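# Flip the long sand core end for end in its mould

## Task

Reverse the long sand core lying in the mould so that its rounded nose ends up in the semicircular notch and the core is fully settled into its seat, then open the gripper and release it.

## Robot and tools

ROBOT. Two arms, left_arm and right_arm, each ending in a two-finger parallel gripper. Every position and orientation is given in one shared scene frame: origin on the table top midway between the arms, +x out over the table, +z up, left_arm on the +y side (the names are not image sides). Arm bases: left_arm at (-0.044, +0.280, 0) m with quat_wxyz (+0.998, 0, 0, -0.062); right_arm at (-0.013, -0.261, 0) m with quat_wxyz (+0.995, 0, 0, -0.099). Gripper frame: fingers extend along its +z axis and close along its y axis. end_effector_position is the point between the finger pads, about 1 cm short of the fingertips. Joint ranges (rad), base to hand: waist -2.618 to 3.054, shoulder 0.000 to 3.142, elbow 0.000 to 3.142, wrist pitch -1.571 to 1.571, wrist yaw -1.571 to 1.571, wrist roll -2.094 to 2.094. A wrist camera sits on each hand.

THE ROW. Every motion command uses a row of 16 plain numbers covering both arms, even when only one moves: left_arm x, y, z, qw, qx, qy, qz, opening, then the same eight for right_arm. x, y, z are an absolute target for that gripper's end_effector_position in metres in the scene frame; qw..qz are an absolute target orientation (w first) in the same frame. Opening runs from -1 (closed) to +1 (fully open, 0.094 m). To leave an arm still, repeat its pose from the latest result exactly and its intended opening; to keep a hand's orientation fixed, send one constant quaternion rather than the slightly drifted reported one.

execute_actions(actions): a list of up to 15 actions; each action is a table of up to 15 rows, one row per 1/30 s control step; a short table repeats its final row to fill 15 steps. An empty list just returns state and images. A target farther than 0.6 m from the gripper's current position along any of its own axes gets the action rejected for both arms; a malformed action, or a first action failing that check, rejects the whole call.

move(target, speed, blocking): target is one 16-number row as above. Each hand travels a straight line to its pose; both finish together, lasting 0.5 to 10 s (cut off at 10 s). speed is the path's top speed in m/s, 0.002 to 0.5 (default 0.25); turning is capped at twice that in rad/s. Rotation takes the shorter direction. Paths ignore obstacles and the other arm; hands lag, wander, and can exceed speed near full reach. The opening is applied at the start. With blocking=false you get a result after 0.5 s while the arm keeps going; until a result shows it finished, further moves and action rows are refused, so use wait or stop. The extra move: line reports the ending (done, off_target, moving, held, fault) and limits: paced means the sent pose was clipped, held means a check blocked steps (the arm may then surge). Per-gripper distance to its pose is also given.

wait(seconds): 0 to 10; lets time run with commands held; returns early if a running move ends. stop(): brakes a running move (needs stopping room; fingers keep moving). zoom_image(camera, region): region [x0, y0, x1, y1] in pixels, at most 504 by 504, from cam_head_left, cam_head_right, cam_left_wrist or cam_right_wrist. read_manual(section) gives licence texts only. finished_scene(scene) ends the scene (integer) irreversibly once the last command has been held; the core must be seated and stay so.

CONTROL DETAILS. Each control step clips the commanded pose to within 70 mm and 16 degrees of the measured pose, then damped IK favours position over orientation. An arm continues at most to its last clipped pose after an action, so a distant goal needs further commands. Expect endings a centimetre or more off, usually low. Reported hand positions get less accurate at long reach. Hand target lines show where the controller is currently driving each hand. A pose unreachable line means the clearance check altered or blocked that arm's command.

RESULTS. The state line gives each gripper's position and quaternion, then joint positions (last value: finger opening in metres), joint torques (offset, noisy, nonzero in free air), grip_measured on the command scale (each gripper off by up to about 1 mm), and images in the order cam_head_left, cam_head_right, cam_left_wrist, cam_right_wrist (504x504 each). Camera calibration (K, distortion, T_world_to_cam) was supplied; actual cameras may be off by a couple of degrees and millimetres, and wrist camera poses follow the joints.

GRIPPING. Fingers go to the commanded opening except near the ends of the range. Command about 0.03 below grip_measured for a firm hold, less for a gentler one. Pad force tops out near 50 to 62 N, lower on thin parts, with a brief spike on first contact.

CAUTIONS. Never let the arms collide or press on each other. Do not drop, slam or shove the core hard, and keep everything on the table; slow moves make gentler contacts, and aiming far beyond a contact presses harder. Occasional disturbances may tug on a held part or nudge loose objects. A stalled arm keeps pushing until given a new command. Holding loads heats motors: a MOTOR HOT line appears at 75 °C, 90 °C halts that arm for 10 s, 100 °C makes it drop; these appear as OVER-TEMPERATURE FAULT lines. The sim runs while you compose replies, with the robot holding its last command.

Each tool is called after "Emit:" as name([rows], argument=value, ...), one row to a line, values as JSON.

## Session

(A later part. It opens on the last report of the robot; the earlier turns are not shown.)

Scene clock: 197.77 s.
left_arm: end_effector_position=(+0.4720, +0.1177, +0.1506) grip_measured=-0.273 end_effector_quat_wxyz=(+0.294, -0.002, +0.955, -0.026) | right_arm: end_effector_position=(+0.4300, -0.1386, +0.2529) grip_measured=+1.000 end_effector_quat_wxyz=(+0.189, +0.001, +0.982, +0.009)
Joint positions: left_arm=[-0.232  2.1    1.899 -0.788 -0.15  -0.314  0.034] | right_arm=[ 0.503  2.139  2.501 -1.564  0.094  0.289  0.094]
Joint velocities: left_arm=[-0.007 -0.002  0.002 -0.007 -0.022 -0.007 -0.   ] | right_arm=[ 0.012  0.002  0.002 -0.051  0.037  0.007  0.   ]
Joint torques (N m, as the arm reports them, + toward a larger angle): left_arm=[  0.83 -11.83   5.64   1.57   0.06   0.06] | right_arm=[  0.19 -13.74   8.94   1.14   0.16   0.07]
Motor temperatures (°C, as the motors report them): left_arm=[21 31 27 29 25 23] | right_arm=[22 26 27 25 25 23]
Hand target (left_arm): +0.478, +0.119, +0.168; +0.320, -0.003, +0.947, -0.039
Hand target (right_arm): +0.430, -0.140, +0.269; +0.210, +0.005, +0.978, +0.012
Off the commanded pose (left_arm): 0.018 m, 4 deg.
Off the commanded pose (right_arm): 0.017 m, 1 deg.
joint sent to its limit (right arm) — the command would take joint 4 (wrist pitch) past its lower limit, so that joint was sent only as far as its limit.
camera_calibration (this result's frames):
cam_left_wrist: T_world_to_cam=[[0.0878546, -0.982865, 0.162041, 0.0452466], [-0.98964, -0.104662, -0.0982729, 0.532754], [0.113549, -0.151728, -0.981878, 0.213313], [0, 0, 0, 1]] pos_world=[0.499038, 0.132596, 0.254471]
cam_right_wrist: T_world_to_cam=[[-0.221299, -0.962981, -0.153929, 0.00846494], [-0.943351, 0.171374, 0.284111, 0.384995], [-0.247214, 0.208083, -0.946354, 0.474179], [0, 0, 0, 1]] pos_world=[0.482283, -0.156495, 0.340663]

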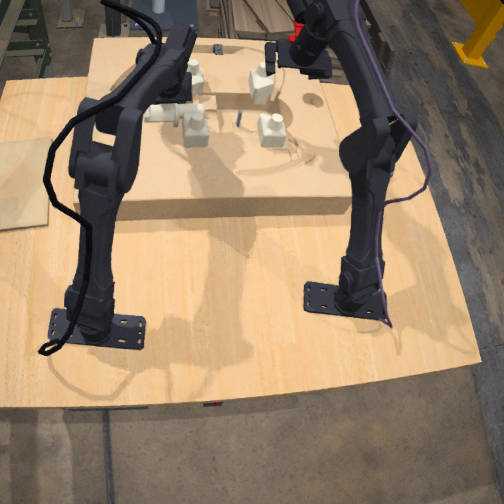

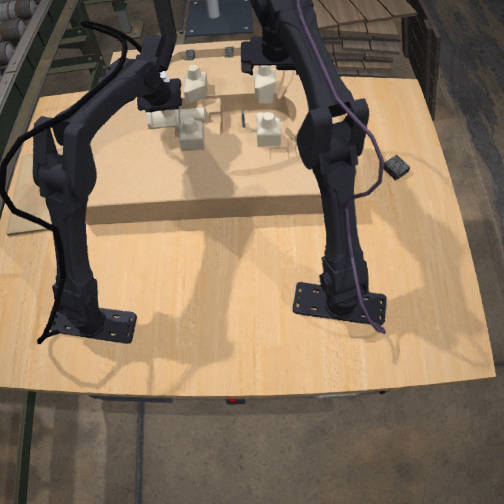

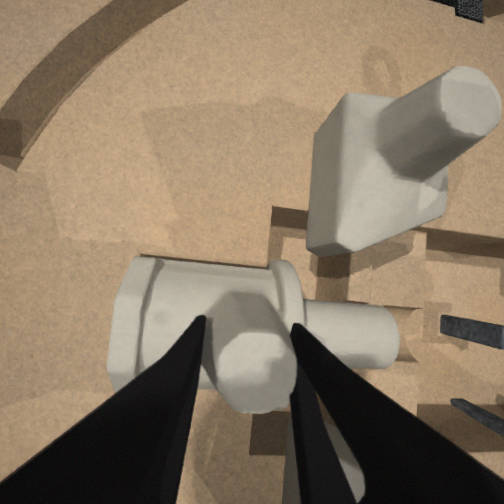

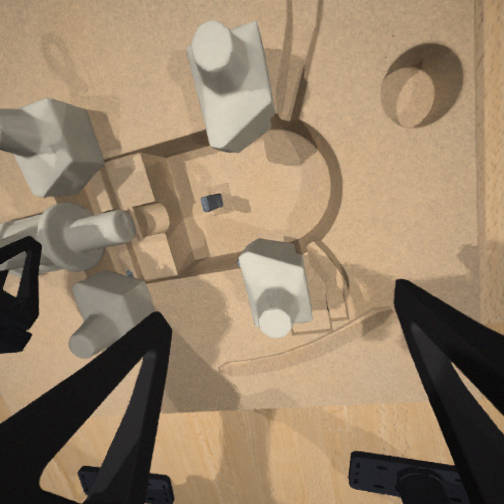

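Emit:
execute_actions([
  [[0.4775,0.118,0.1673,0.315,-0.003,0.9485,-0.034,-0.36,0.43,-0.14,0.27,0.197,0.006,0.980,0.008,1],[0.477,0.1178,0.1673,0.312,-0.003,0.9495,-0.030,-0.32,0.43,-0.14,0.27,0.197,0.006,0.980,0.008,1],[0.4765,0.1177,0.1673,0.310,-0.002,0.9503,-0.027,-0.29,0.43,-0.14,0.27,0.197,0.006,0.980,0.008,1],[0.4765,0.1177,0.1673,0.310,-0.002,0.9503,-0.027,-0.27,0.43,-0.14,0.27,0.197,0.006,0.980,0.008,1],[0.4765,0.1177,0.1673,0.310,-0.002,0.9503,-0.027,-0.25,0.43,-0.14,0.27,0.197,0.006,0.980,0.008,1],[0.4765,0.1177,0.1673,0.310,-0.002,0.9503,-0.027,-0.22,0.43,-0.14,0.27,0.197,0.006,0.980,0.008,1],[0.4765,0.1177,0.1673,0.310,-0.002,0.9503,-0.027,-0.18,0.43,-0.14,0.27,0.197,0.006,0.980,0.008,1],[0.4765,0.1177,0.1673,0.310,-0.002,0.9503,-0.027,-0.12,0.43,-0.14,0.27,0.197,0.006,0.980,0.008,1],[0.4765,0.1177,0.1673,0.310,-0.002,0.9503,-0.027,-0.05,0.43,-0.14,0.27,0.197,0.006,0.980,0.008,1],[0.4765,0.1177,0.1673,0.310,-0.002,0.9503,-0.027,0.0,0.43,-0.14,0.27,0.197,0.006,0.980,0.008,1]],
])

Emit:
move(target=[0.45,0.09,0.24,0.310,0.0,0.9507,0.0,0.0,0.43,-0.14,0.27,0.197,0.006,0.980,0.008,1], speed=0.1)

Scene clock: 200.17 s.
left_arm: end_effector_position=(+0.4717, +0.1181, +0.1503) grip_measured=-0.002 end_effector_quat_wxyz=(+0.293, -0.002, +0.956, -0.025) | right_arm: end_effector_position=(+0.4300, -0.1386, +0.2529) grip_measured=+1.000 end_effector_quat_wxyz=(+0.189, +0.001, +0.982, +0.009)
Joint positions: left_arm=[-0.232  2.1    1.899 -0.79  -0.152 -0.314  0.047] | right_arm=[ 0.503  2.139  2.501 -1.564  0.094  0.289  0.094]
Joint velocities: left_arm=[-0.002 -0.017 -0.002  0.037  0.037  0.051 -0.   ] | right_arm=[ 0.012 -0.007 -0.002 -0.066 -0.051 -0.037  0.   ]
Joint torques (N m, as the arm reports them, + toward a larger angle): left_arm=[ -0.08 -10.49   9.52   1.17  -0.2    0.04] | right_arm=[  0.16 -13.83   8.8    1.15   0.16   0.1 ]
Motor temperatures (°C, as the motors report them): left_arm=[21 31 26 29 25 23] | right_arm=[22 26 27 25 25 23]
Hand target (left_arm): +0.476, +0.118, +0.167; +0.310, -0.002, +0.950, -0.027
Hand target (right_arm): +0.430, -0.140, +0.269; +0.210, +0.005, +0.978, +0.012
Off the commanded pose (left_arm): 0.018 m, 2 deg.
Off the commanded pose (right_arm): 0.017 m, 1 deg.
joint sent to its limit (right arm) — the command would take joint 4 (wrist pitch) past its lower limit, so that joint was sent only as far as its limit.
camera_calibration (this result's frames):
cam_left_wrist: T_world_to_cam=[[0.0888946, -0.983091, 0.160094, 0.0455276], [-0.989684, -0.105309, -0.097138, 0.532406], [0.112355, -0.149807, -0.982311, 0.213588], [0, 0, 0, 1]] pos_world=[0.498869, 0.132822, 0.254238]
cam_right_wrist: T_world_to_cam=[[-0.221299, -0.962981, -0.153929, 0.00846494], [-0.943351, 0.171374, 0.284111, 0.384995], [-0.247214, 0.208083, -0.946354, 0.474179], [0, 0, 0, 1]] pos_world=[0.482283, -0.156495, 0.340663]

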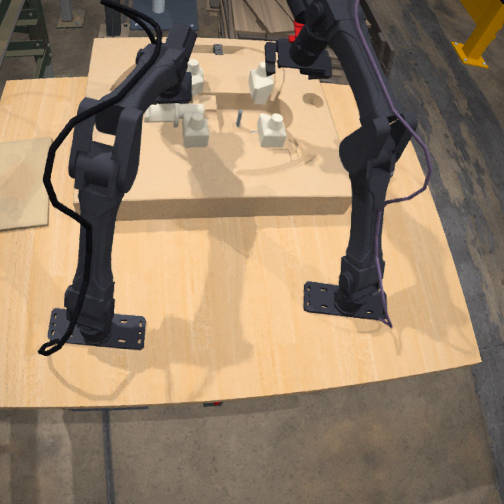

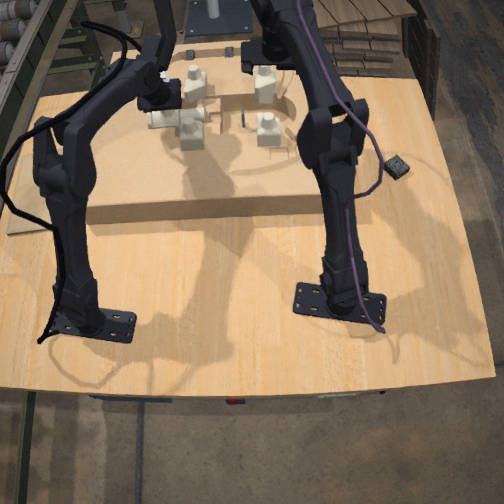

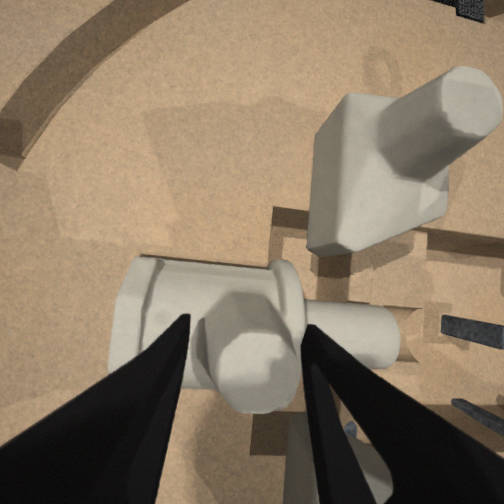

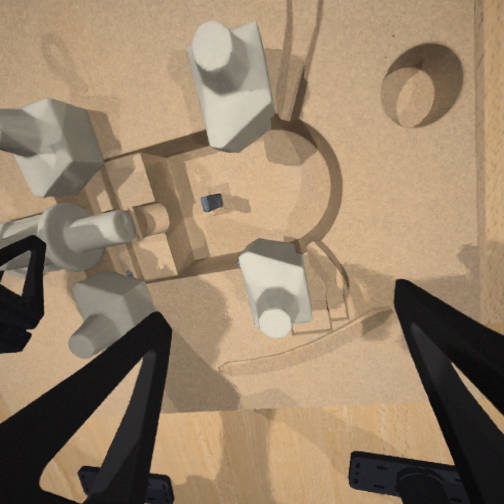

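Scene clock: 201.87 s.
left_arm: end_effector_position=(+0.4464, +0.0918, +0.2299) grip_measured=-0.002 end_effector_quat_wxyz=(+0.299, +0.003, +0.954, -0.001) | right_arm: end_effector_position=(+0.4300, -0.1386, +0.2529) grip_measured=+1.000 end_effector_quat_wxyz=(+0.189, +0.001, +0.982, +0.009)
Joint positions: left_arm=[-0.328  2.133  2.275 -1.153 -0.248 -0.373  0.047] | right_arm=[ 0.503  2.139  2.501 -1.564  0.094  0.289  0.094]
Joint velocities: left_arm=[ 0.002 -0.007 -0.007 -0.022 -0.051  0.022 -0.001] | right_arm=[-0.002  0.017 -0.002  0.081  0.037 -0.022  0.   ]
Joint torques (N m, as the arm reports them, + toward a larger angle): left_arm=[-0.45 -9.5   9.34  1.14 -0.31 -0.1 ] | right_arm=[  0.13 -13.81   8.83   1.15   0.14   0.09]
Motor temperatures (°C, as the motors report them): left_arm=[21 31 26 28 25 23] | right_arm=[22 26 27 25 25 23]
Hand target (left_arm): +0.448, +0.091, +0.239; +0.309, -0.000, +0.951, -0.001
Hand target (right_arm): +0.430, -0.140, +0.269; +0.210, +0.005, +0.978, +0.012
Off the commanded pose (left_arm): 0.011 m, 1 deg.
Off the commanded pose (right_arm): 0.017 m, 1 deg.
joint sent to its limit (right arm) — the command would take joint 4 (wrist pitch) past its lower limit, so that joint was sent only as far as its limit.
move: off_target (left_arm, right_arm)
camera_calibration (this result's frames):
cam_left_wrist: T_world_to_cam=[[0.0923983, -0.989356, 0.112419, 0.0191972], [-0.987931, -0.105185, -0.113703, 0.515329], [0.124317, -0.100556, -0.987134, 0.281889], [0, 0, 0, 1]] pos_world=[0.472292, 0.101543, 0.334698]
cam_right_wrist: T_world_to_cam=[[-0.221299, -0.962981, -0.153929, 0.00846494], [-0.943351, 0.171374, 0.284111, 0.384995], [-0.247214, 0.208083, -0.946354, 0.474179], [0, 0, 0, 1]] pos_world=[0.482283, -0.156495, 0.340663]

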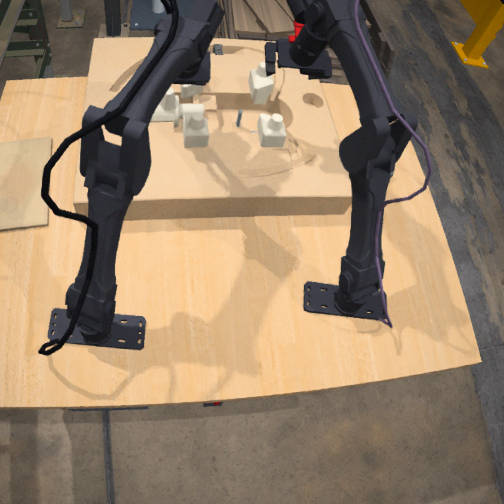

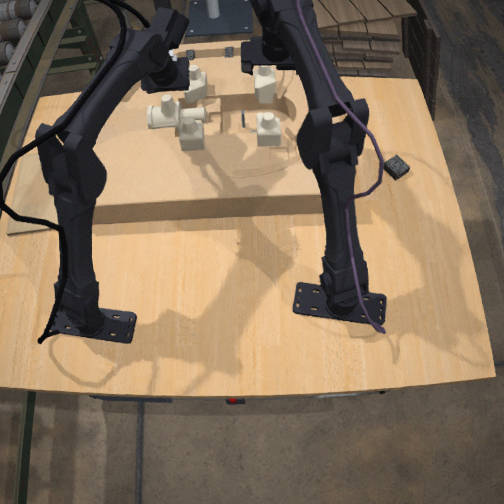

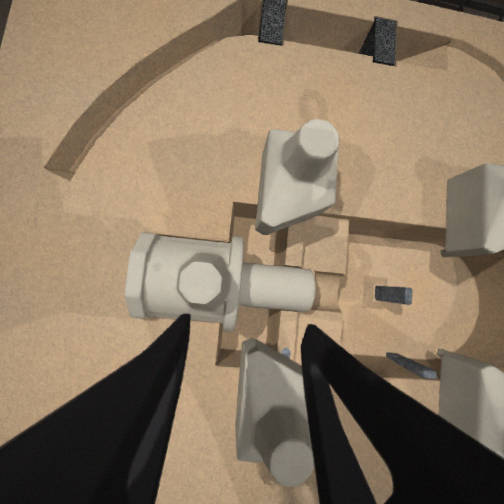

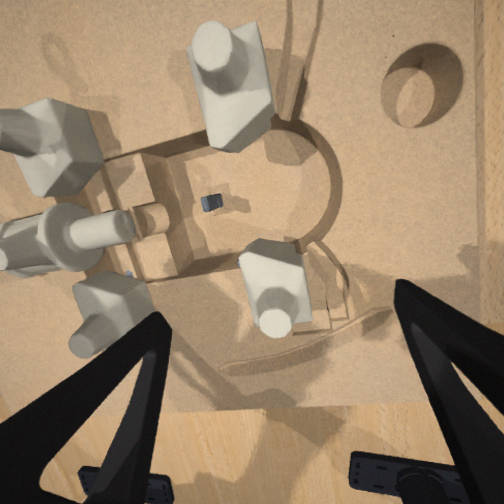

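Emit:
zoom_image(camera="cam_left_wrist", region=[110, 190, 370, 370])

Emit:
zoom_image(camera="cam_head_right", region=[130, 70, 250, 150])

Emit:
zoom_image(camera="cam_right_wrist", region=[0, 150, 200, 300])

Region (110, 190, 370, 370) of cam_left_wrist's 504x504 image, scaled by 1.938, with more detail than that image has; it fills the top 349 rows of this view, and the rest is white.

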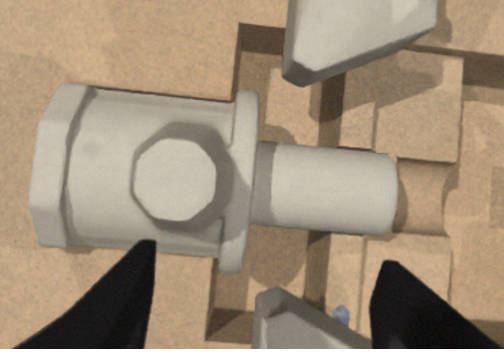

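Region (130, 70, 250, 150) of cam_head_right's 504x504 image, scaled by 4.200, with more detail than that image has.

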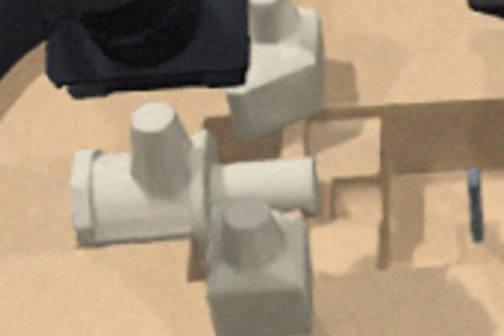

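Region (0, 150, 200, 300) of cam_right_wrist's 504x504 image, scaled by 2.520, with more detail than that image has; it fills the top 378 rows of this view, and the rest is white.

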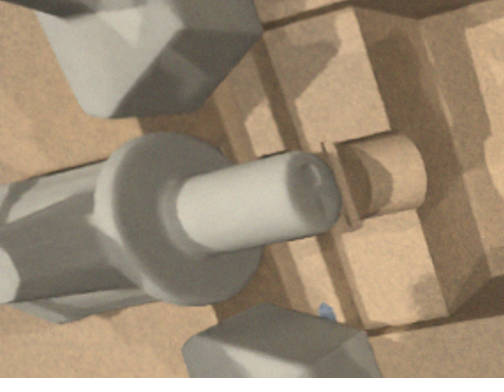

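Emit:
move(target=[0.45,0.20,0.21,0.310,0.0,0.9507,0.0,0.0,0.43,-0.14,0.27,0.197,0.006,0.980,0.008,1], speed=0.15)

Scene clock: 204.60 s.
left_arm: end_effector_position=(+0.4541, +0.2012, +0.1976) grip_measured=-0.002 end_effector_quat_wxyz=(+0.297, -0.003, +0.955, +0.007) | right_arm: end_effector_position=(+0.4300, -0.1386, +0.2529) grip_measured=+1.000 end_effector_quat_wxyz=(+0.189, +0.001, +0.982, +0.009)
Joint positions: left_arm=[-0.081  1.95   1.865 -0.896 -0.13  -0.171  0.047] | right_arm=[ 0.503  2.139  2.501 -1.564  0.094  0.289  0.094]
Joint velocities: left_arm=[ 0.007 -0.007  0.012 -0.037  0.007 -0.051 -0.001] | right_arm=[ 0.007 -0.002 -0.017 -0.051 -0.022 -0.037  0.   ]
Joint torques (N m, as the arm reports them, + toward a larger angle): left_arm=[ -0.27 -10.85   5.5    1.38  -0.05   0.07] | right_arm=[  0.02 -13.84   9.     1.16   0.14   0.08]
Motor temperatures (°C, as the motors report them): left_arm=[21 31 26 28 25 23] | right_arm=[22 27 27 25 25 23]
Hand target (left_arm): +0.451, +0.200, +0.210; +0.312, +0.001, +0.950, +0.002
Hand target (right_arm): +0.430, -0.140, +0.269; +0.210, +0.005, +0.978, +0.012
Off the commanded pose (left_arm): 0.013 m, 2 deg.
Off the commanded pose (right_arm): 0.017 m, 1 deg.
joint sent to its limit (right arm) — the command would take joint 4 (wrist pitch) past its lower limit, so that joint was sent only as far as its limit.
move: off_target (left_arm, right_arm)
camera_calibration (this result's frames):
cam_left_wrist: T_world_to_cam=[[0.108402, -0.988994, 0.100693, 0.125298], [-0.986695, -0.119387, -0.110365, 0.532365], [0.121172, -0.0873899, -0.988777, 0.259186], [0, 0, 0, 1]] pos_world=[0.480293, 0.210127, 0.302415]
cam_right_wrist: T_world_to_cam=[[-0.221299, -0.962981, -0.153929, 0.00846494], [-0.943351, 0.171374, 0.284111, 0.384995], [-0.247214, 0.208083, -0.946354, 0.474179], [0, 0, 0, 1]] pos_world=[0.482283, -0.156495, 0.340663]

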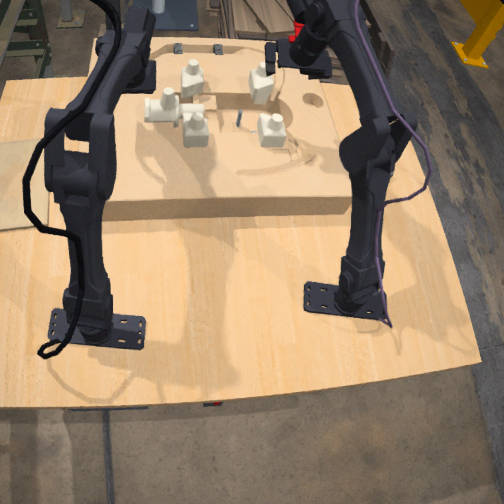

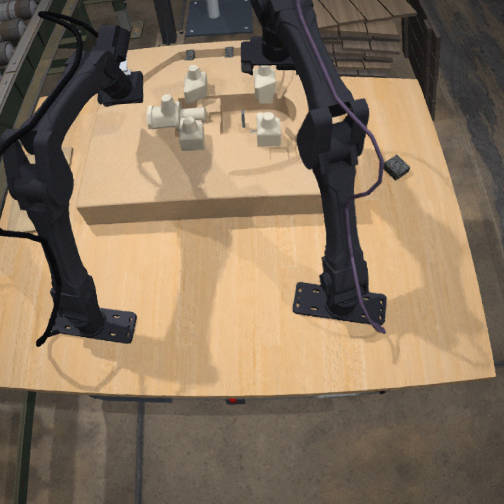

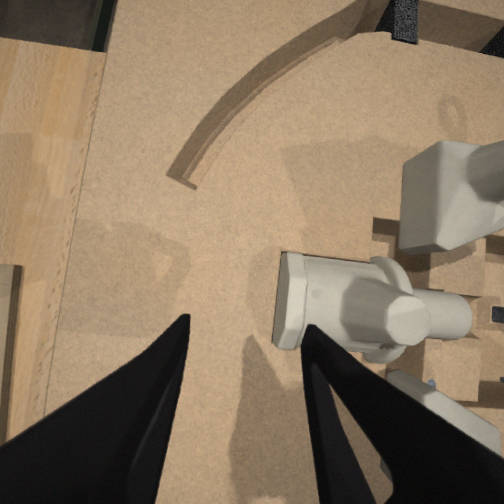

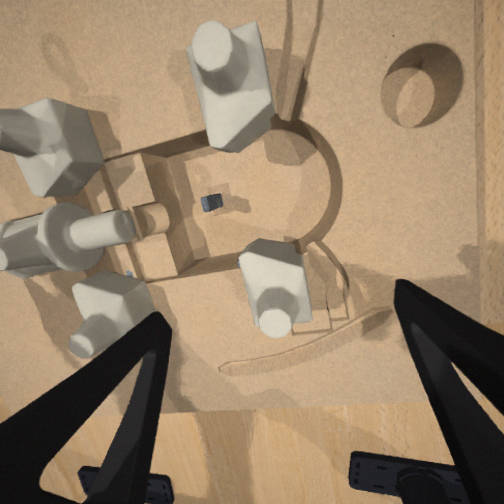

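Emit:
zoom_image(camera="cam_left_wrist", region=[250, 210, 504, 390])

Emit:
zoom_image(camera="cam_head_left", region=[130, 60, 250, 150])

Region (250, 210, 504, 390) of cam_left_wrist's 504x504 image, scaled by 1.984, with more detail than that image has; it fills the top 357 rows of this view, and the rest is white.

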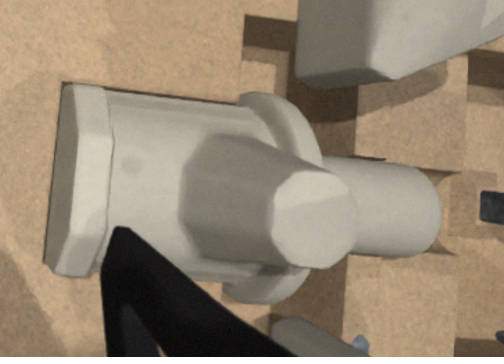

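Region (130, 60, 250, 150) of cam_head_left's 504x504 image, scaled by 4.200, with more detail than that image has; it fills the top 378 rows of this view, and the rest is white.

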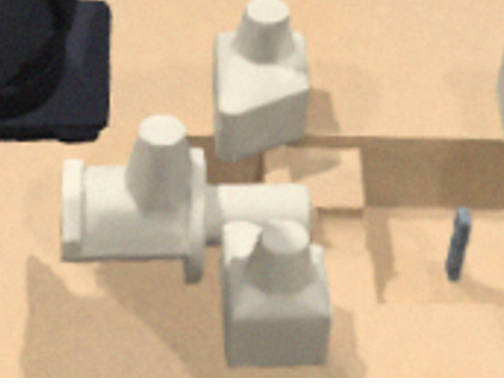

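Emit:
move(target=[0.462,0.072,0.215,0.310,0.0,0.9507,0.0,-1,0.43,-0.14,0.27,0.197,0.006,0.980,0.008,1], speed=0.15)

Emit:
move(target=[0.466,0.072,0.165,0.310,0.0,0.9507,0.0,-1,0.43,-0.14,0.27,0.197,0.006,0.980,0.008,1], speed=0.06)

Scene clock: 210.00 s.
left_arm: end_effector_position=(+0.4571, +0.0695, +0.2081) grip_measured=-0.981 end_effector_quat_wxyz=(+0.301, +0.006, +0.954, -0.005) | right_arm: end_effector_position=(+0.4300, -0.1386, +0.2529) grip_measured=+1.000 end_effector_quat_wxyz=(+0.189, +0.001, +0.982, +0.009)
Joint positions: left_arm=[-0.359  2.194  2.278 -1.095 -0.257 -0.395  0.001] | right_arm=[ 0.503  2.139  2.501 -1.564  0.094  0.289  0.094]
Joint velocities: left_arm=[-0.007 -0.012  0.007  0.007  0.007  0.007  0.001] | right_arm=[-0.007  0.002  0.002 -0.037 -0.051  0.037  0.   ]
Joint torques (N m, as the arm reports them, + toward a larger angle): left_arm=[ 0.31 -9.67  9.53  1.11 -0.32 -0.09] | right_arm=[  0.21 -13.75   9.     1.11   0.14   0.04]
Motor temperatures (°C, as the motors report them): left_arm=[21 31 26 28 25 23] | right_arm=[22 27 27 25 25 23]
Hand target (left_arm): +0.461, +0.072, +0.215; +0.308, -0.001, +0.951, -0.002
Hand target (right_arm): +0.430, -0.140, +0.269; +0.210, +0.005, +0.978, +0.012
Off the commanded pose (left_arm): 0.009 m, 1 deg.
Off the commanded pose (right_arm): 0.017 m, 1 deg.
joint sent to its limit (right arm) — the command would take joint 4 (wrist pitch) past its lower limit, so that joint was sent only as far as its limit.
move: off_target (right_arm)
camera_calibration (this result's frames):
cam_left_wrist: T_world_to_cam=[[0.0834068, -0.989413, 0.118763, 0.00139878], [-0.988299, -0.0974019, -0.117376, 0.521469], [0.127701, -0.107584, -0.985961, 0.25545], [0, 0, 0, 1]] pos_world=[0.482629, 0.0796584, 0.312906]
cam_right_wrist: T_world_to_cam=[[-0.221299, -0.962981, -0.153929, 0.00846494], [-0.943351, 0.171374, 0.284111, 0.384995], [-0.247214, 0.208083, -0.946354, 0.474179], [0, 0, 0, 1]] pos_world=[0.482283, -0.156495, 0.340663]

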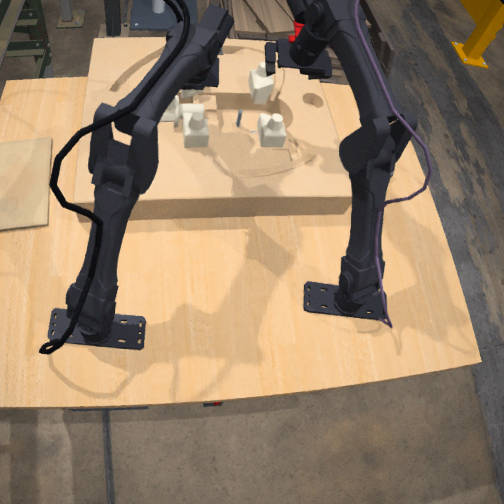

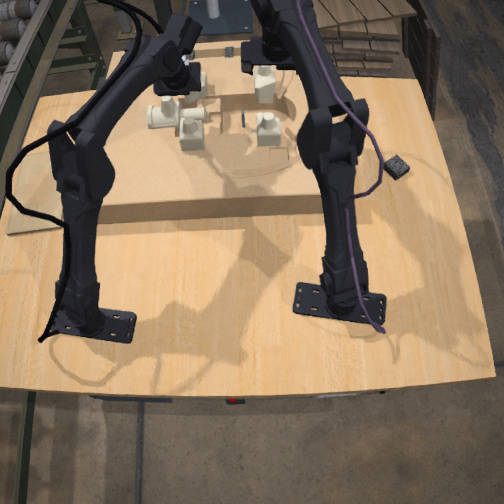

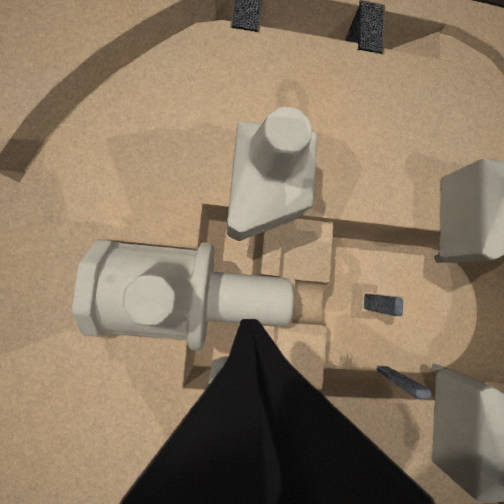

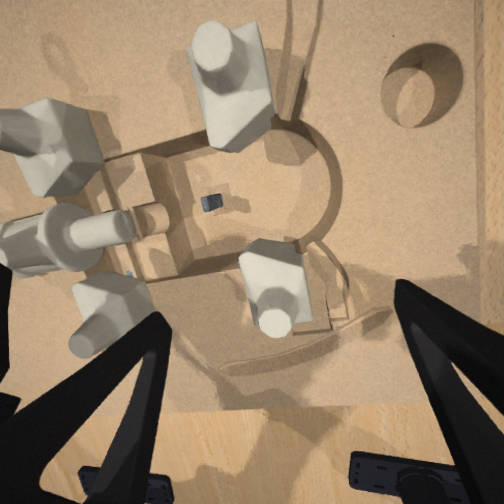

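Scene clock: 211.27 s.
left_arm: end_effector_position=(+0.4655, +0.0659, +0.1542) grip_measured=-0.981 end_effector_quat_wxyz=(+0.297, +0.006, +0.955, -0.001) | right_arm: end_effector_position=(+0.4300, -0.1386, +0.2529) grip_measured=+1.000 end_effector_quat_wxyz=(+0.189, +0.001, +0.982, +0.009)
Joint positions: left_arm=[-0.359  2.194  2.065 -0.893 -0.261 -0.395  0.001] | right_arm=[ 0.503  2.139  2.501 -1.564  0.094  0.289  0.094]
Joint velocities: left_arm=[ 0.012  0.002 -0.032 -0.037 -0.051 -0.022 -0.   ] | right_arm=[-0.002 -0.002  0.002 -0.007  0.007  0.022  0.   ]
Joint torques (N m, as the arm reports them, + toward a larger angle): left_arm=[  0.64 -11.91   5.53   1.28  -0.33  -0.02] | right_arm=[  0.24 -13.85   8.85   1.16   0.12   0.09]
Motor temperatures (°C, as the motors report them): left_arm=[21 31 26 28 25 23] | right_arm=[22 27 27 25 25 23]
Hand target (left_arm): +0.467, +0.072, +0.165; +0.310, -0.000, +0.951, +0.000
Hand target (right_arm): +0.430, -0.140, +0.269; +0.210, +0.005, +0.978, +0.012
Off the commanded pose (left_arm): 0.012 m, 2 deg.
Off the commanded pose (right_arm): 0.017 m, 1 deg.
joint sent to its limit (right arm) — the command would take joint 4 (wrist pitch) past its lower limit, so that joint was sent only as far as its limit.
move: off_target (left_arm, right_arm)
camera_calibration (this result's frames):
cam_left_wrist: T_world_to_cam=[[0.0864208, -0.990198, 0.109726, 0.00353757], [-0.989119, -0.0984413, -0.109325, 0.522269], [0.119055, -0.0990845, -0.987931, 0.204644], [0, 0, 0, 1]] pos_world=[0.491916, 0.0751927, 0.258883]
cam_right_wrist: T_world_to_cam=[[-0.221299, -0.962981, -0.153929, 0.00846494], [-0.943351, 0.171374, 0.284111, 0.384995], [-0.247214, 0.208083, -0.946354, 0.474179], [0, 0, 0, 1]] pos_world=[0.482283, -0.156495, 0.340663]

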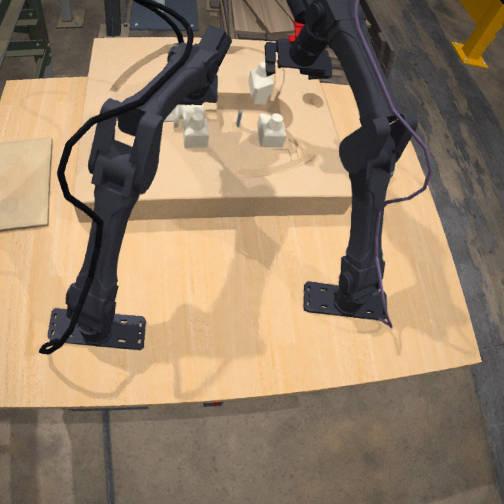

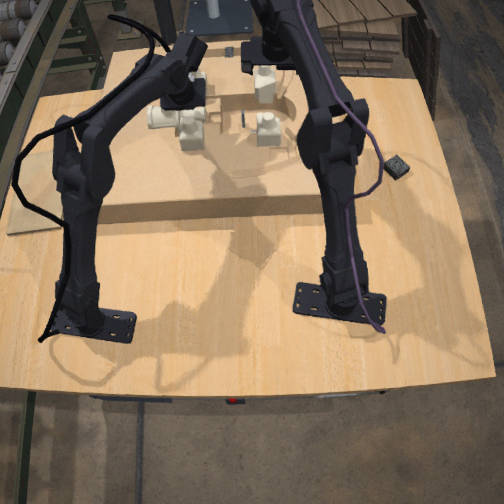

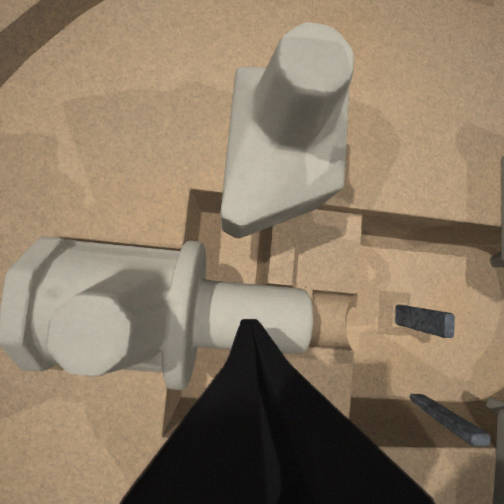

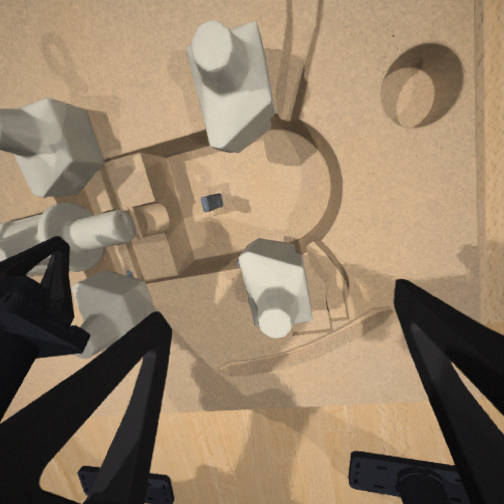

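Emit:
zoom_image(camera="cam_left_wrist", region=[240, 250, 380, 370])

Region (240, 250, 380, 370) of cam_left_wrist's 504x504 image, scaled by 3.600, with more detail than that image has; it fills the top 432 rows of this view, and the rest is white.

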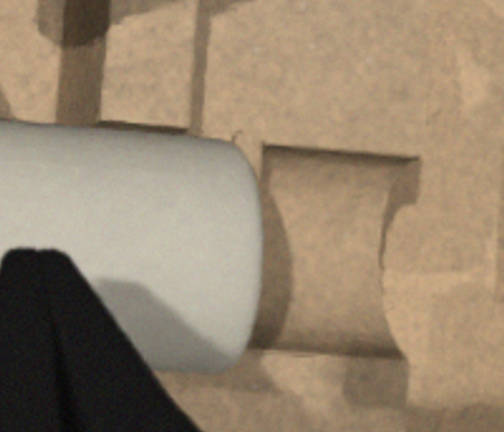

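Emit:
execute_actions([
  [[0.466,0.073,0.164,0.310,0.0,0.9507,0.0,-1,0.43,-0.14,0.27,0.197,0.006,0.980,0.008,1],[0.466,0.074,0.163,0.310,0.0,0.9507,0.0,-1,0.43,-0.14,0.27,0.197,0.006,0.980,0.008,1],[0.466,0.075,0.162,0.310,0.0,0.9507,0.0,-1,0.43,-0.14,0.27,0.197,0.006,0.980,0.008,1],[0.466,0.076,0.161,0.310,0.0,0.9507,0.0,-1,0.43,-0.14,0.27,0.197,0.006,0.980,0.008,1],[0.466,0.077,0.160,0.310,0.0,0.9507,0.0,-1,0.43,-0.14,0.27,0.197,0.006,0.980,0.008,1],[0.466,0.078,0.159,0.310,0.0,0.9507,0.0,-1,0.43,-0.14,0.27,0.197,0.006,0.980,0.008,1],[0.466,0.079,0.158,0.310,0.0,0.9507,0.0,-1,0.43,-0.14,0.27,0.197,0.006,0.980,0.008,1],[0.466,0.080,0.157,0.310,0.0,0.9507,0.0,-1,0.43,-0.14,0.27,0.197,0.006,0.980,0.008,1],[0.466,0.080,0.156,0.310,0.0,0.9507,0.0,-1,0.43,-0.14,0.27,0.197,0.006,0.980,0.008,1],[0.466,0.080,0.155,0.310,0.0,0.9507,0.0,-1,0.43,-0.14,0.27,0.197,0.006,0.980,0.008,1],[0.466,0.080,0.154,0.310,0.0,0.9507,0.0,-1,0.43,-0.14,0.27,0.197,0.006,0.980,0.008,1],[0.466,0.080,0.153,0.310,0.0,0.9507,0.0,-1,0.43,-0.14,0.27,0.197,0.006,0.980,0.008,1],[0.466,0.080,0.152,0.310,0.0,0.9507,0.0,-1,0.43,-0.14,0.27,0.197,0.006,0.980,0.008,1],[0.466,0.080,0.151,0.310,0.0,0.9507,0.0,-1,0.43,-0.14,0.27,0.197,0.006,0.980,0.008,1],[0.466,0.080,0.150,0.310,0.0,0.9507,0.0,-1,0.43,-0.14,0.27,0.197,0.006,0.980,0.008,1]],
  [[0.466,0.080,0.150,0.310,0.0,0.9507,0.0,-1,0.43,-0.14,0.27,0.197,0.006,0.980,0.008,1]],
])

Scene clock: 213.20 s.
left_arm: end_effector_position=(+0.4657, +0.0762, +0.1355) grip_measured=-0.981 end_effector_quat_wxyz=(+0.295, +0.003, +0.955, +0.004) | right_arm: end_effector_position=(+0.4300, -0.1386, +0.2529) grip_measured=+1.000 end_effector_quat_wxyz=(+0.189, +0.001, +0.982, +0.009)
Joint positions: left_arm=[-0.342  2.172  1.957 -0.809 -0.262 -0.387  0.001] | right_arm=[ 0.503  2.139  2.501 -1.564  0.094  0.289  0.094]
Joint velocities: left_arm=[-0.002  0.002 -0.017  0.037  0.022 -0.022 -0.001] | right_arm=[-0.002 -0.002 -0.017  0.007 -0.022  0.007  0.   ]
Joint torques (N m, as the arm reports them, + toward a larger angle): left_arm=[  0.53 -12.22   5.59   1.29  -0.24   0.04] | right_arm=[  0.01 -13.76   8.87   1.13   0.15   0.07]
Motor temperatures (°C, as the motors report them): left_arm=[21 31 26 28 25 23] | right_arm=[22 28 27 25 25 23]
Hand target (left_arm): +0.466, +0.080, +0.150; +0.310, -0.000, +0.951, +0.001
Hand target (right_arm): +0.430, -0.140, +0.269; +0.210, +0.005, +0.978, +0.012
Off the commanded pose (left_arm): 0.015 m, 2 deg.
Off the commanded pose (right_arm): 0.017 m, 1 deg.
joint sent to its limit (right arm) — the command would take joint 4 (wrist pitch) past its lower limit, so that joint was sent only as far as its limit.
camera_calibration (this result's frames):
cam_left_wrist: T_world_to_cam=[[0.0966202, -0.989943, 0.103329, 0.011919], [-0.988324, -0.107711, -0.107766, 0.521537], [0.117812, -0.0917105, -0.988792, 0.187295], [0, 0, 0, 1]] pos_world=[0.492231, 0.0851511, 0.240168]
cam_right_wrist: T_world_to_cam=[[-0.221299, -0.962981, -0.153929, 0.00846494], [-0.943351, 0.171374, 0.284111, 0.384995], [-0.247214, 0.208083, -0.946354, 0.474179], [0, 0, 0, 1]] pos_world=[0.482283, -0.156495, 0.340663]

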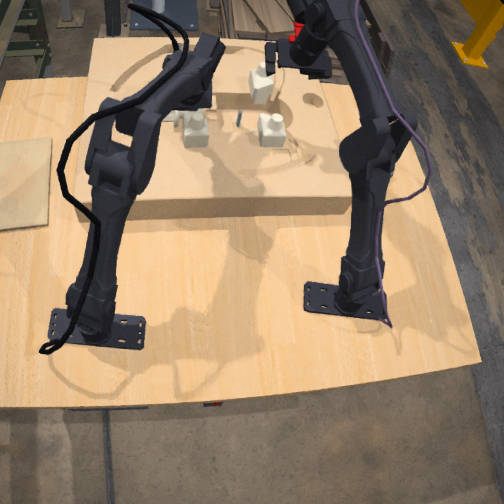

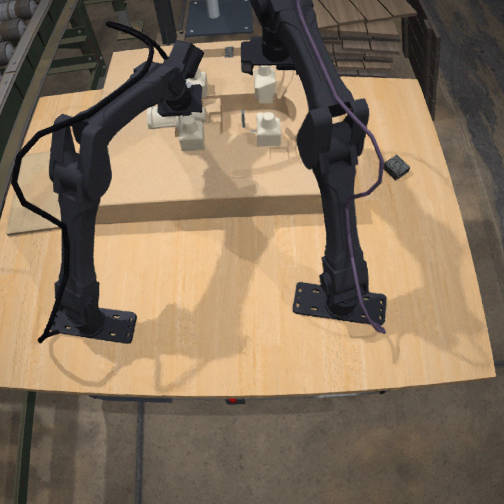

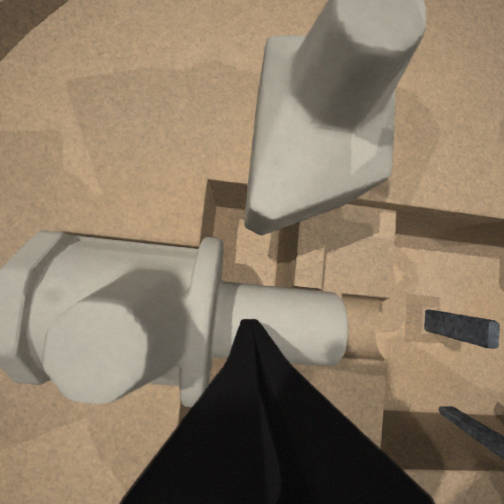

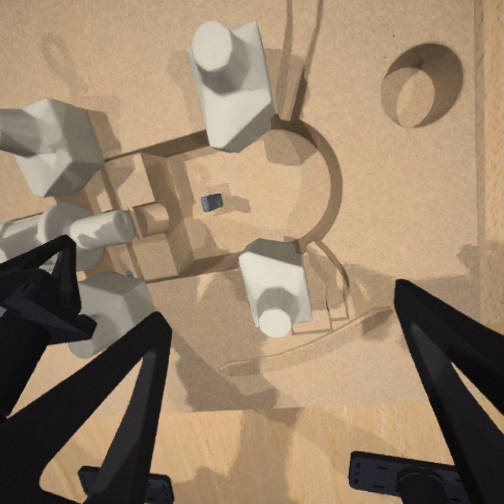

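Emit:
execute_actions([
  [[0.466,0.081,0.150,0.310,0.0,0.9507,0.0,-1,0.43,-0.14,0.27,0.197,0.006,0.980,0.008,1],[0.466,0.082,0.150,0.310,0.0,0.9507,0.0,-1,0.43,-0.14,0.27,0.197,0.006,0.980,0.008,1],[0.466,0.083,0.150,0.310,0.0,0.9507,0.0,-1,0.43,-0.14,0.27,0.197,0.006,0.980,0.008,1],[0.466,0.084,0.150,0.310,0.0,0.9507,0.0,-1,0.43,-0.14,0.27,0.197,0.006,0.980,0.008,1],[0.466,0.085,0.150,0.310,0.0,0.9507,0.0,-1,0.43,-0.14,0.27,0.197,0.006,0.980,0.008,1],[0.466,0.086,0.150,0.310,0.0,0.9507,0.0,-1,0.43,-0.14,0.27,0.197,0.006,0.980,0.008,1],[0.466,0.087,0.150,0.310,0.0,0.9507,0.0,-1,0.43,-0.14,0.27,0.197,0.006,0.980,0.008,1],[0.466,0.088,0.150,0.310,0.0,0.9507,0.0,-1,0.43,-0.14,0.27,0.197,0.006,0.980,0.008,1],[0.466,0.089,0.150,0.310,0.0,0.9507,0.0,-1,0.43,-0.14,0.27,0.197,0.006,0.980,0.008,1],[0.466,0.090,0.150,0.310,0.0,0.9507,0.0,-1,0.43,-0.14,0.27,0.197,0.006,0.980,0.008,1],[0.466,0.091,0.150,0.310,0.0,0.9507,0.0,-1,0.43,-0.14,0.27,0.197,0.006,0.980,0.008,1],[0.466,0.092,0.150,0.310,0.0,0.9507,0.0,-1,0.43,-0.14,0.27,0.197,0.006,0.980,0.008,1],[0.466,0.093,0.150,0.310,0.0,0.9507,0.0,-1,0.43,-0.14,0.27,0.197,0.006,0.980,0.008,1],[0.466,0.094,0.150,0.310,0.0,0.9507,0.0,-1,0.43,-0.14,0.27,0.197,0.006,0.980,0.008,1],[0.466,0.095,0.150,0.310,0.0,0.9507,0.0,-1,0.43,-0.14,0.27,0.197,0.006,0.980,0.008,1]],
  [[0.466,0.095,0.150,0.310,0.0,0.9507,0.0,-1,0.43,-0.14,0.27,0.197,0.006,0.980,0.008,1]],
])

Emit:
zoom_image(camera="cam_right_wrist", region=[100, 195, 180, 255])

Scene clock: 214.90 s.
left_arm: end_effector_position=(+0.4650, +0.0848, +0.1363) grip_measured=-0.981 end_effector_quat_wxyz=(+0.296, +0.007, +0.955, -0.003) | right_arm: end_effector_position=(+0.4300, -0.1386, +0.2529) grip_measured=+1.000 end_effector_quat_wxyz=(+0.189, +0.001, +0.982, +0.009)
Joint positions: left_arm=[-0.321  2.142  1.91  -0.78  -0.237 -0.362  0.001] | right_arm=[ 0.503  2.139  2.501 -1.564  0.094  0.289  0.094]
Joint velocities: left_arm=[-0.002 -0.012  0.002  0.007  0.007 -0.051 -0.002] | right_arm=[-0.012 -0.007 -0.002  0.051  0.051 -0.022  0.   ]
Joint torques (N m, as the arm reports them, + toward a larger angle): left_arm=[  1.35 -12.2    5.49   1.27  -0.3    0.04] | right_arm=[  0.15 -13.85   8.82   1.16   0.15   0.1 ]
Motor temperatures (°C, as the motors report them): left_arm=[21 31 26 28 25 23] | right_arm=[22 28 27 25 25 23]
Hand target (left_arm): +0.466, +0.095, +0.150; +0.310, -0.000, +0.951, +0.001
Hand target (right_arm): +0.430, -0.140, +0.269; +0.210, +0.005, +0.978, +0.012
Off the commanded pose (left_arm): 0.017 m, 2 deg.
Off the commanded pose (right_arm): 0.017 m, 1 deg.
joint sent to its limit (right arm) — the command would take joint 4 (wrist pitch) past its lower limit, so that joint was sent only as far as its limit.
camera_calibration (this result's frames):
cam_left_wrist: T_world_to_cam=[[0.0844496, -0.98992, 0.113692, 0.0246299], [-0.989375, -0.0968557, -0.108426, 0.521483], [0.118345, -0.103328, -0.987582, 0.189523], [0, 0, 0, 1]] pos_world=[0.491434, 0.0944733, 0.240912]
cam_right_wrist: T_world_to_cam=[[-0.221299, -0.962981, -0.153929, 0.00846494], [-0.943351, 0.171374, 0.284111, 0.384995], [-0.247214, 0.208083, -0.946354, 0.474179], [0, 0, 0, 1]] pos_world=[0.482283, -0.156495, 0.340663]

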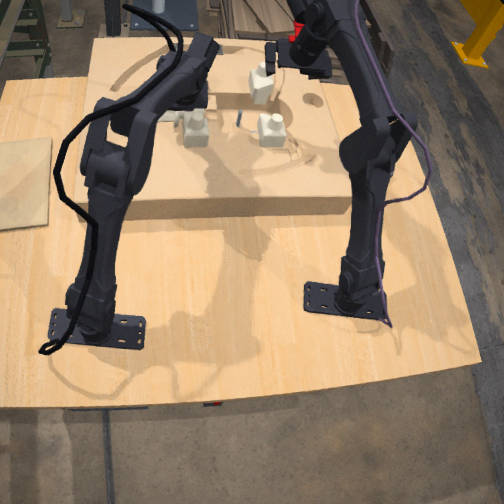

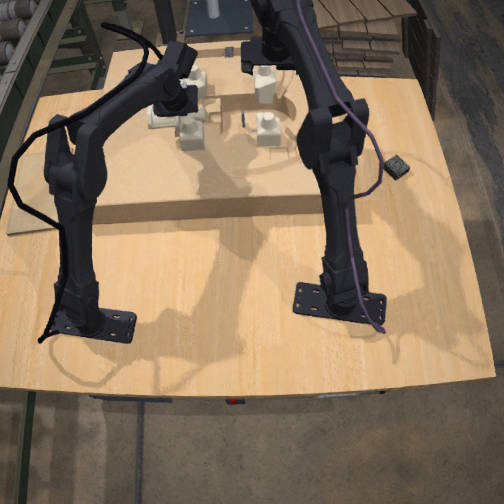

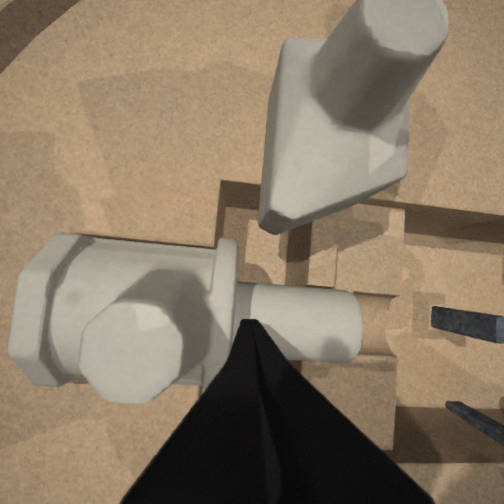

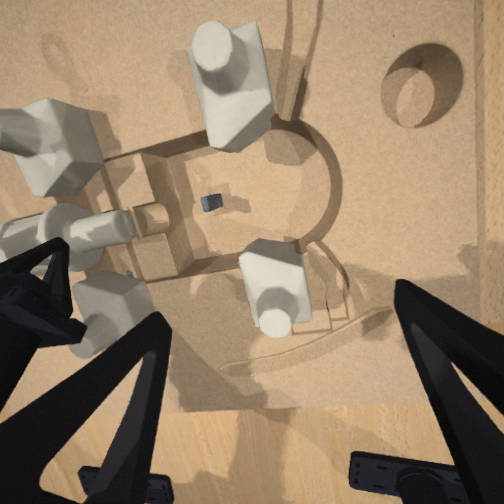

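Region (100, 195, 180, 255) of cam_right_wrist's 504x504 image, scaled by 6.300, with more detail than that image has; it fills the top 378 rows of this view, and the rest is white.

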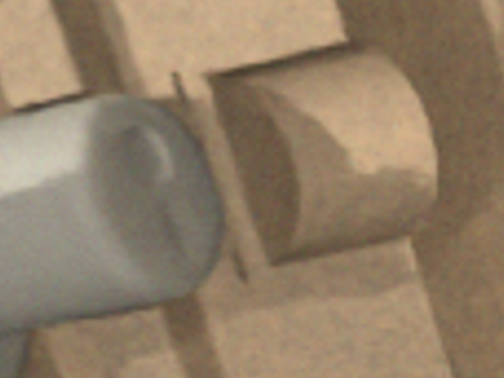

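Emit:
execute_actions([
  [[0.4663,0.096,0.1492,0.310,0.0,0.9507,0.0,-1,0.43,-0.14,0.27,0.197,0.006,0.980,0.008,1],[0.4666,0.097,0.1484,0.310,0.0,0.9507,0.0,-1,0.43,-0.14,0.27,0.197,0.006,0.980,0.008,1],[0.4669,0.098,0.1476,0.310,0.0,0.9507,0.0,-1,0.43,-0.14,0.27,0.197,0.006,0.980,0.008,1],[0.4672,0.099,0.1468,0.310,0.0,0.9507,0.0,-1,0.43,-0.14,0.27,0.197,0.006,0.980,0.008,1],[0.4675,0.100,0.146,0.310,0.0,0.9507,0.0,-1,0.43,-0.14,0.27,0.197,0.006,0.980,0.008,1],[0.4678,0.101,0.1452,0.310,0.0,0.9507,0.0,-1,0.43,-0.14,0.27,0.197,0.006,0.980,0.008,1],[0.4681,0.102,0.1444,0.310,0.0,0.9507,0.0,-1,0.43,-0.14,0.27,0.197,0.006,0.980,0.008,1],[0.4684,0.103,0.1436,0.310,0.0,0.9507,0.0,-1,0.43,-0.14,0.27,0.197,0.006,0.980,0.008,1],[0.4687,0.104,0.1428,0.310,0.0,0.9507,0.0,-1,0.43,-0.14,0.27,0.197,0.006,0.980,0.008,1],[0.469,0.105,0.142,0.310,0.0,0.9507,0.0,-1,0.43,-0.14,0.27,0.197,0.006,0.980,0.008,1],[0.4693,0.106,0.1412,0.310,0.0,0.9507,0.0,-1,0.43,-0.14,0.27,0.197,0.006,0.980,0.008,1],[0.4696,0.107,0.1404,0.310,0.0,0.9507,0.0,-1,0.43,-0.14,0.27,0.197,0.006,0.980,0.008,1],[0.4699,0.108,0.1396,0.310,0.0,0.9507,0.0,-1,0.43,-0.14,0.27,0.197,0.006,0.980,0.008,1],[0.4702,0.109,0.1388,0.310,0.0,0.9507,0.0,-1,0.43,-0.14,0.27,0.197,0.006,0.980,0.008,1],[0.4705,0.110,0.138,0.310,0.0,0.9507,0.0,-1,0.43,-0.14,0.27,0.197,0.006,0.980,0.008,1]],
  [[0.4705,0.110,0.138,0.310,0.0,0.9507,0.0,-1,0.43,-0.14,0.27,0.197,0.006,0.980,0.008,1]],
])

Emit:
zoom_image(camera="cam_right_wrist", region=[100, 195, 180, 255])

Scene clock: 216.67 s.
left_arm: end_effector_position=(+0.4687, +0.0839, +0.1335) grip_measured=-0.982 end_effector_quat_wxyz=(+0.304, +0.016, +0.952, -0.027) | right_arm: end_effector_position=(+0.4300, -0.1386, +0.2529) grip_measured=+1.000 end_effector_quat_wxyz=(+0.189, +0.001, +0.982, +0.009)
Joint positions: left_arm=[-0.303  2.123  1.856 -0.707 -0.184 -0.336  0.001] | right_arm=[ 0.503  2.139  2.501 -1.564  0.094  0.289  0.094]
Joint velocities: left_arm=[ 0.012  0.002 -0.007 -0.037 -0.051  0.022 -0.001] | right_arm=[ 0.007  0.012  0.007  0.051 -0.022  0.037  0.   ]
Joint torques (N m, as the arm reports them, + toward a larger angle): left_arm=[  2.95 -11.48   5.     1.18  -0.71   0.11] | right_arm=[ -0.11 -13.77   8.76   1.12   0.17   0.08]
Motor temperatures (°C, as the motors report them): left_arm=[21 31 26 28 25 23] | right_arm=[22 28 27 25 25 23]
Hand target (left_arm): +0.470, +0.109, +0.138; +0.309, +0.000, +0.951, +0.000
Hand target (right_arm): +0.430, -0.140, +0.269; +0.210, +0.005, +0.978, +0.012
Off the commanded pose (left_arm): 0.027 m, 4 deg.
Off the commanded pose (right_arm): 0.017 m, 1 deg.
joint sent to its limit (right arm) — the command would take joint 4 (wrist pitch) past its lower limit, so that joint was sent only as far as its limit.
camera_calibration (this result's frames):
cam_left_wrist: T_world_to_cam=[[0.050711, -0.986504, 0.155688, 0.0336551], [-0.99015, -0.0700315, -0.121235, 0.52462], [0.130502, -0.148007, -0.980338, 0.183318], [0, 0, 0, 1]] pos_world=[0.493823, 0.0970731, 0.238076]
cam_right_wrist: T_world_to_cam=[[-0.221299, -0.962981, -0.153929, 0.00846494], [-0.943351, 0.171374, 0.284111, 0.384995], [-0.247214, 0.208083, -0.946354, 0.474179], [0, 0, 0, 1]] pos_world=[0.482283, -0.156495, 0.340663]

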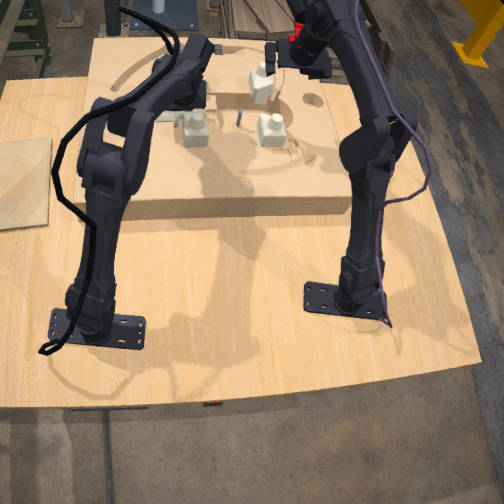

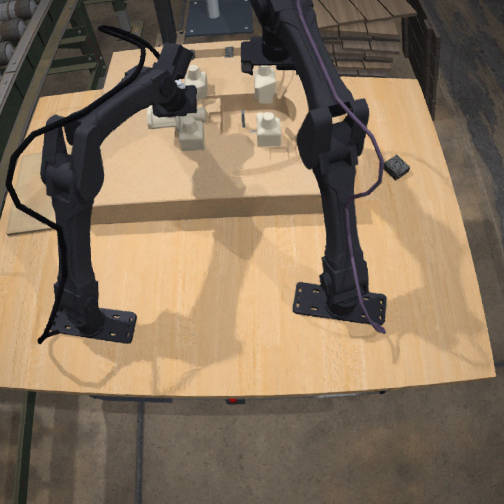

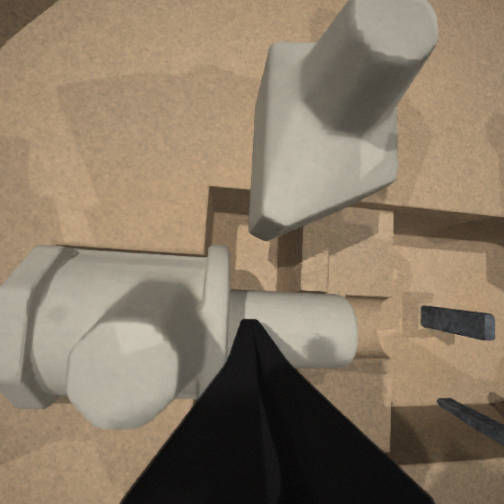

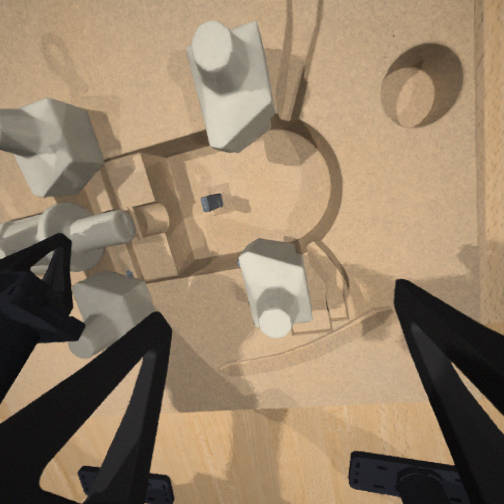

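Region (100, 195, 180, 255) of cam_right_wrist's 504x504 image, scaled by 6.300, with more detail than that image has; it fills the top 378 rows of this view, and the rest is white.

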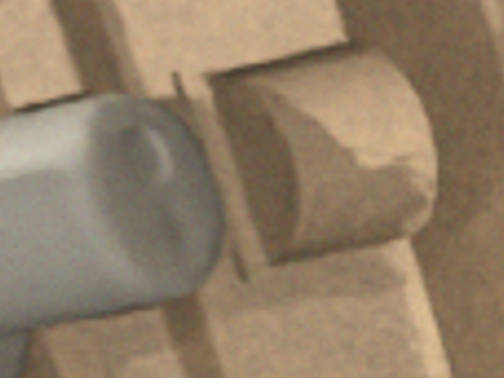

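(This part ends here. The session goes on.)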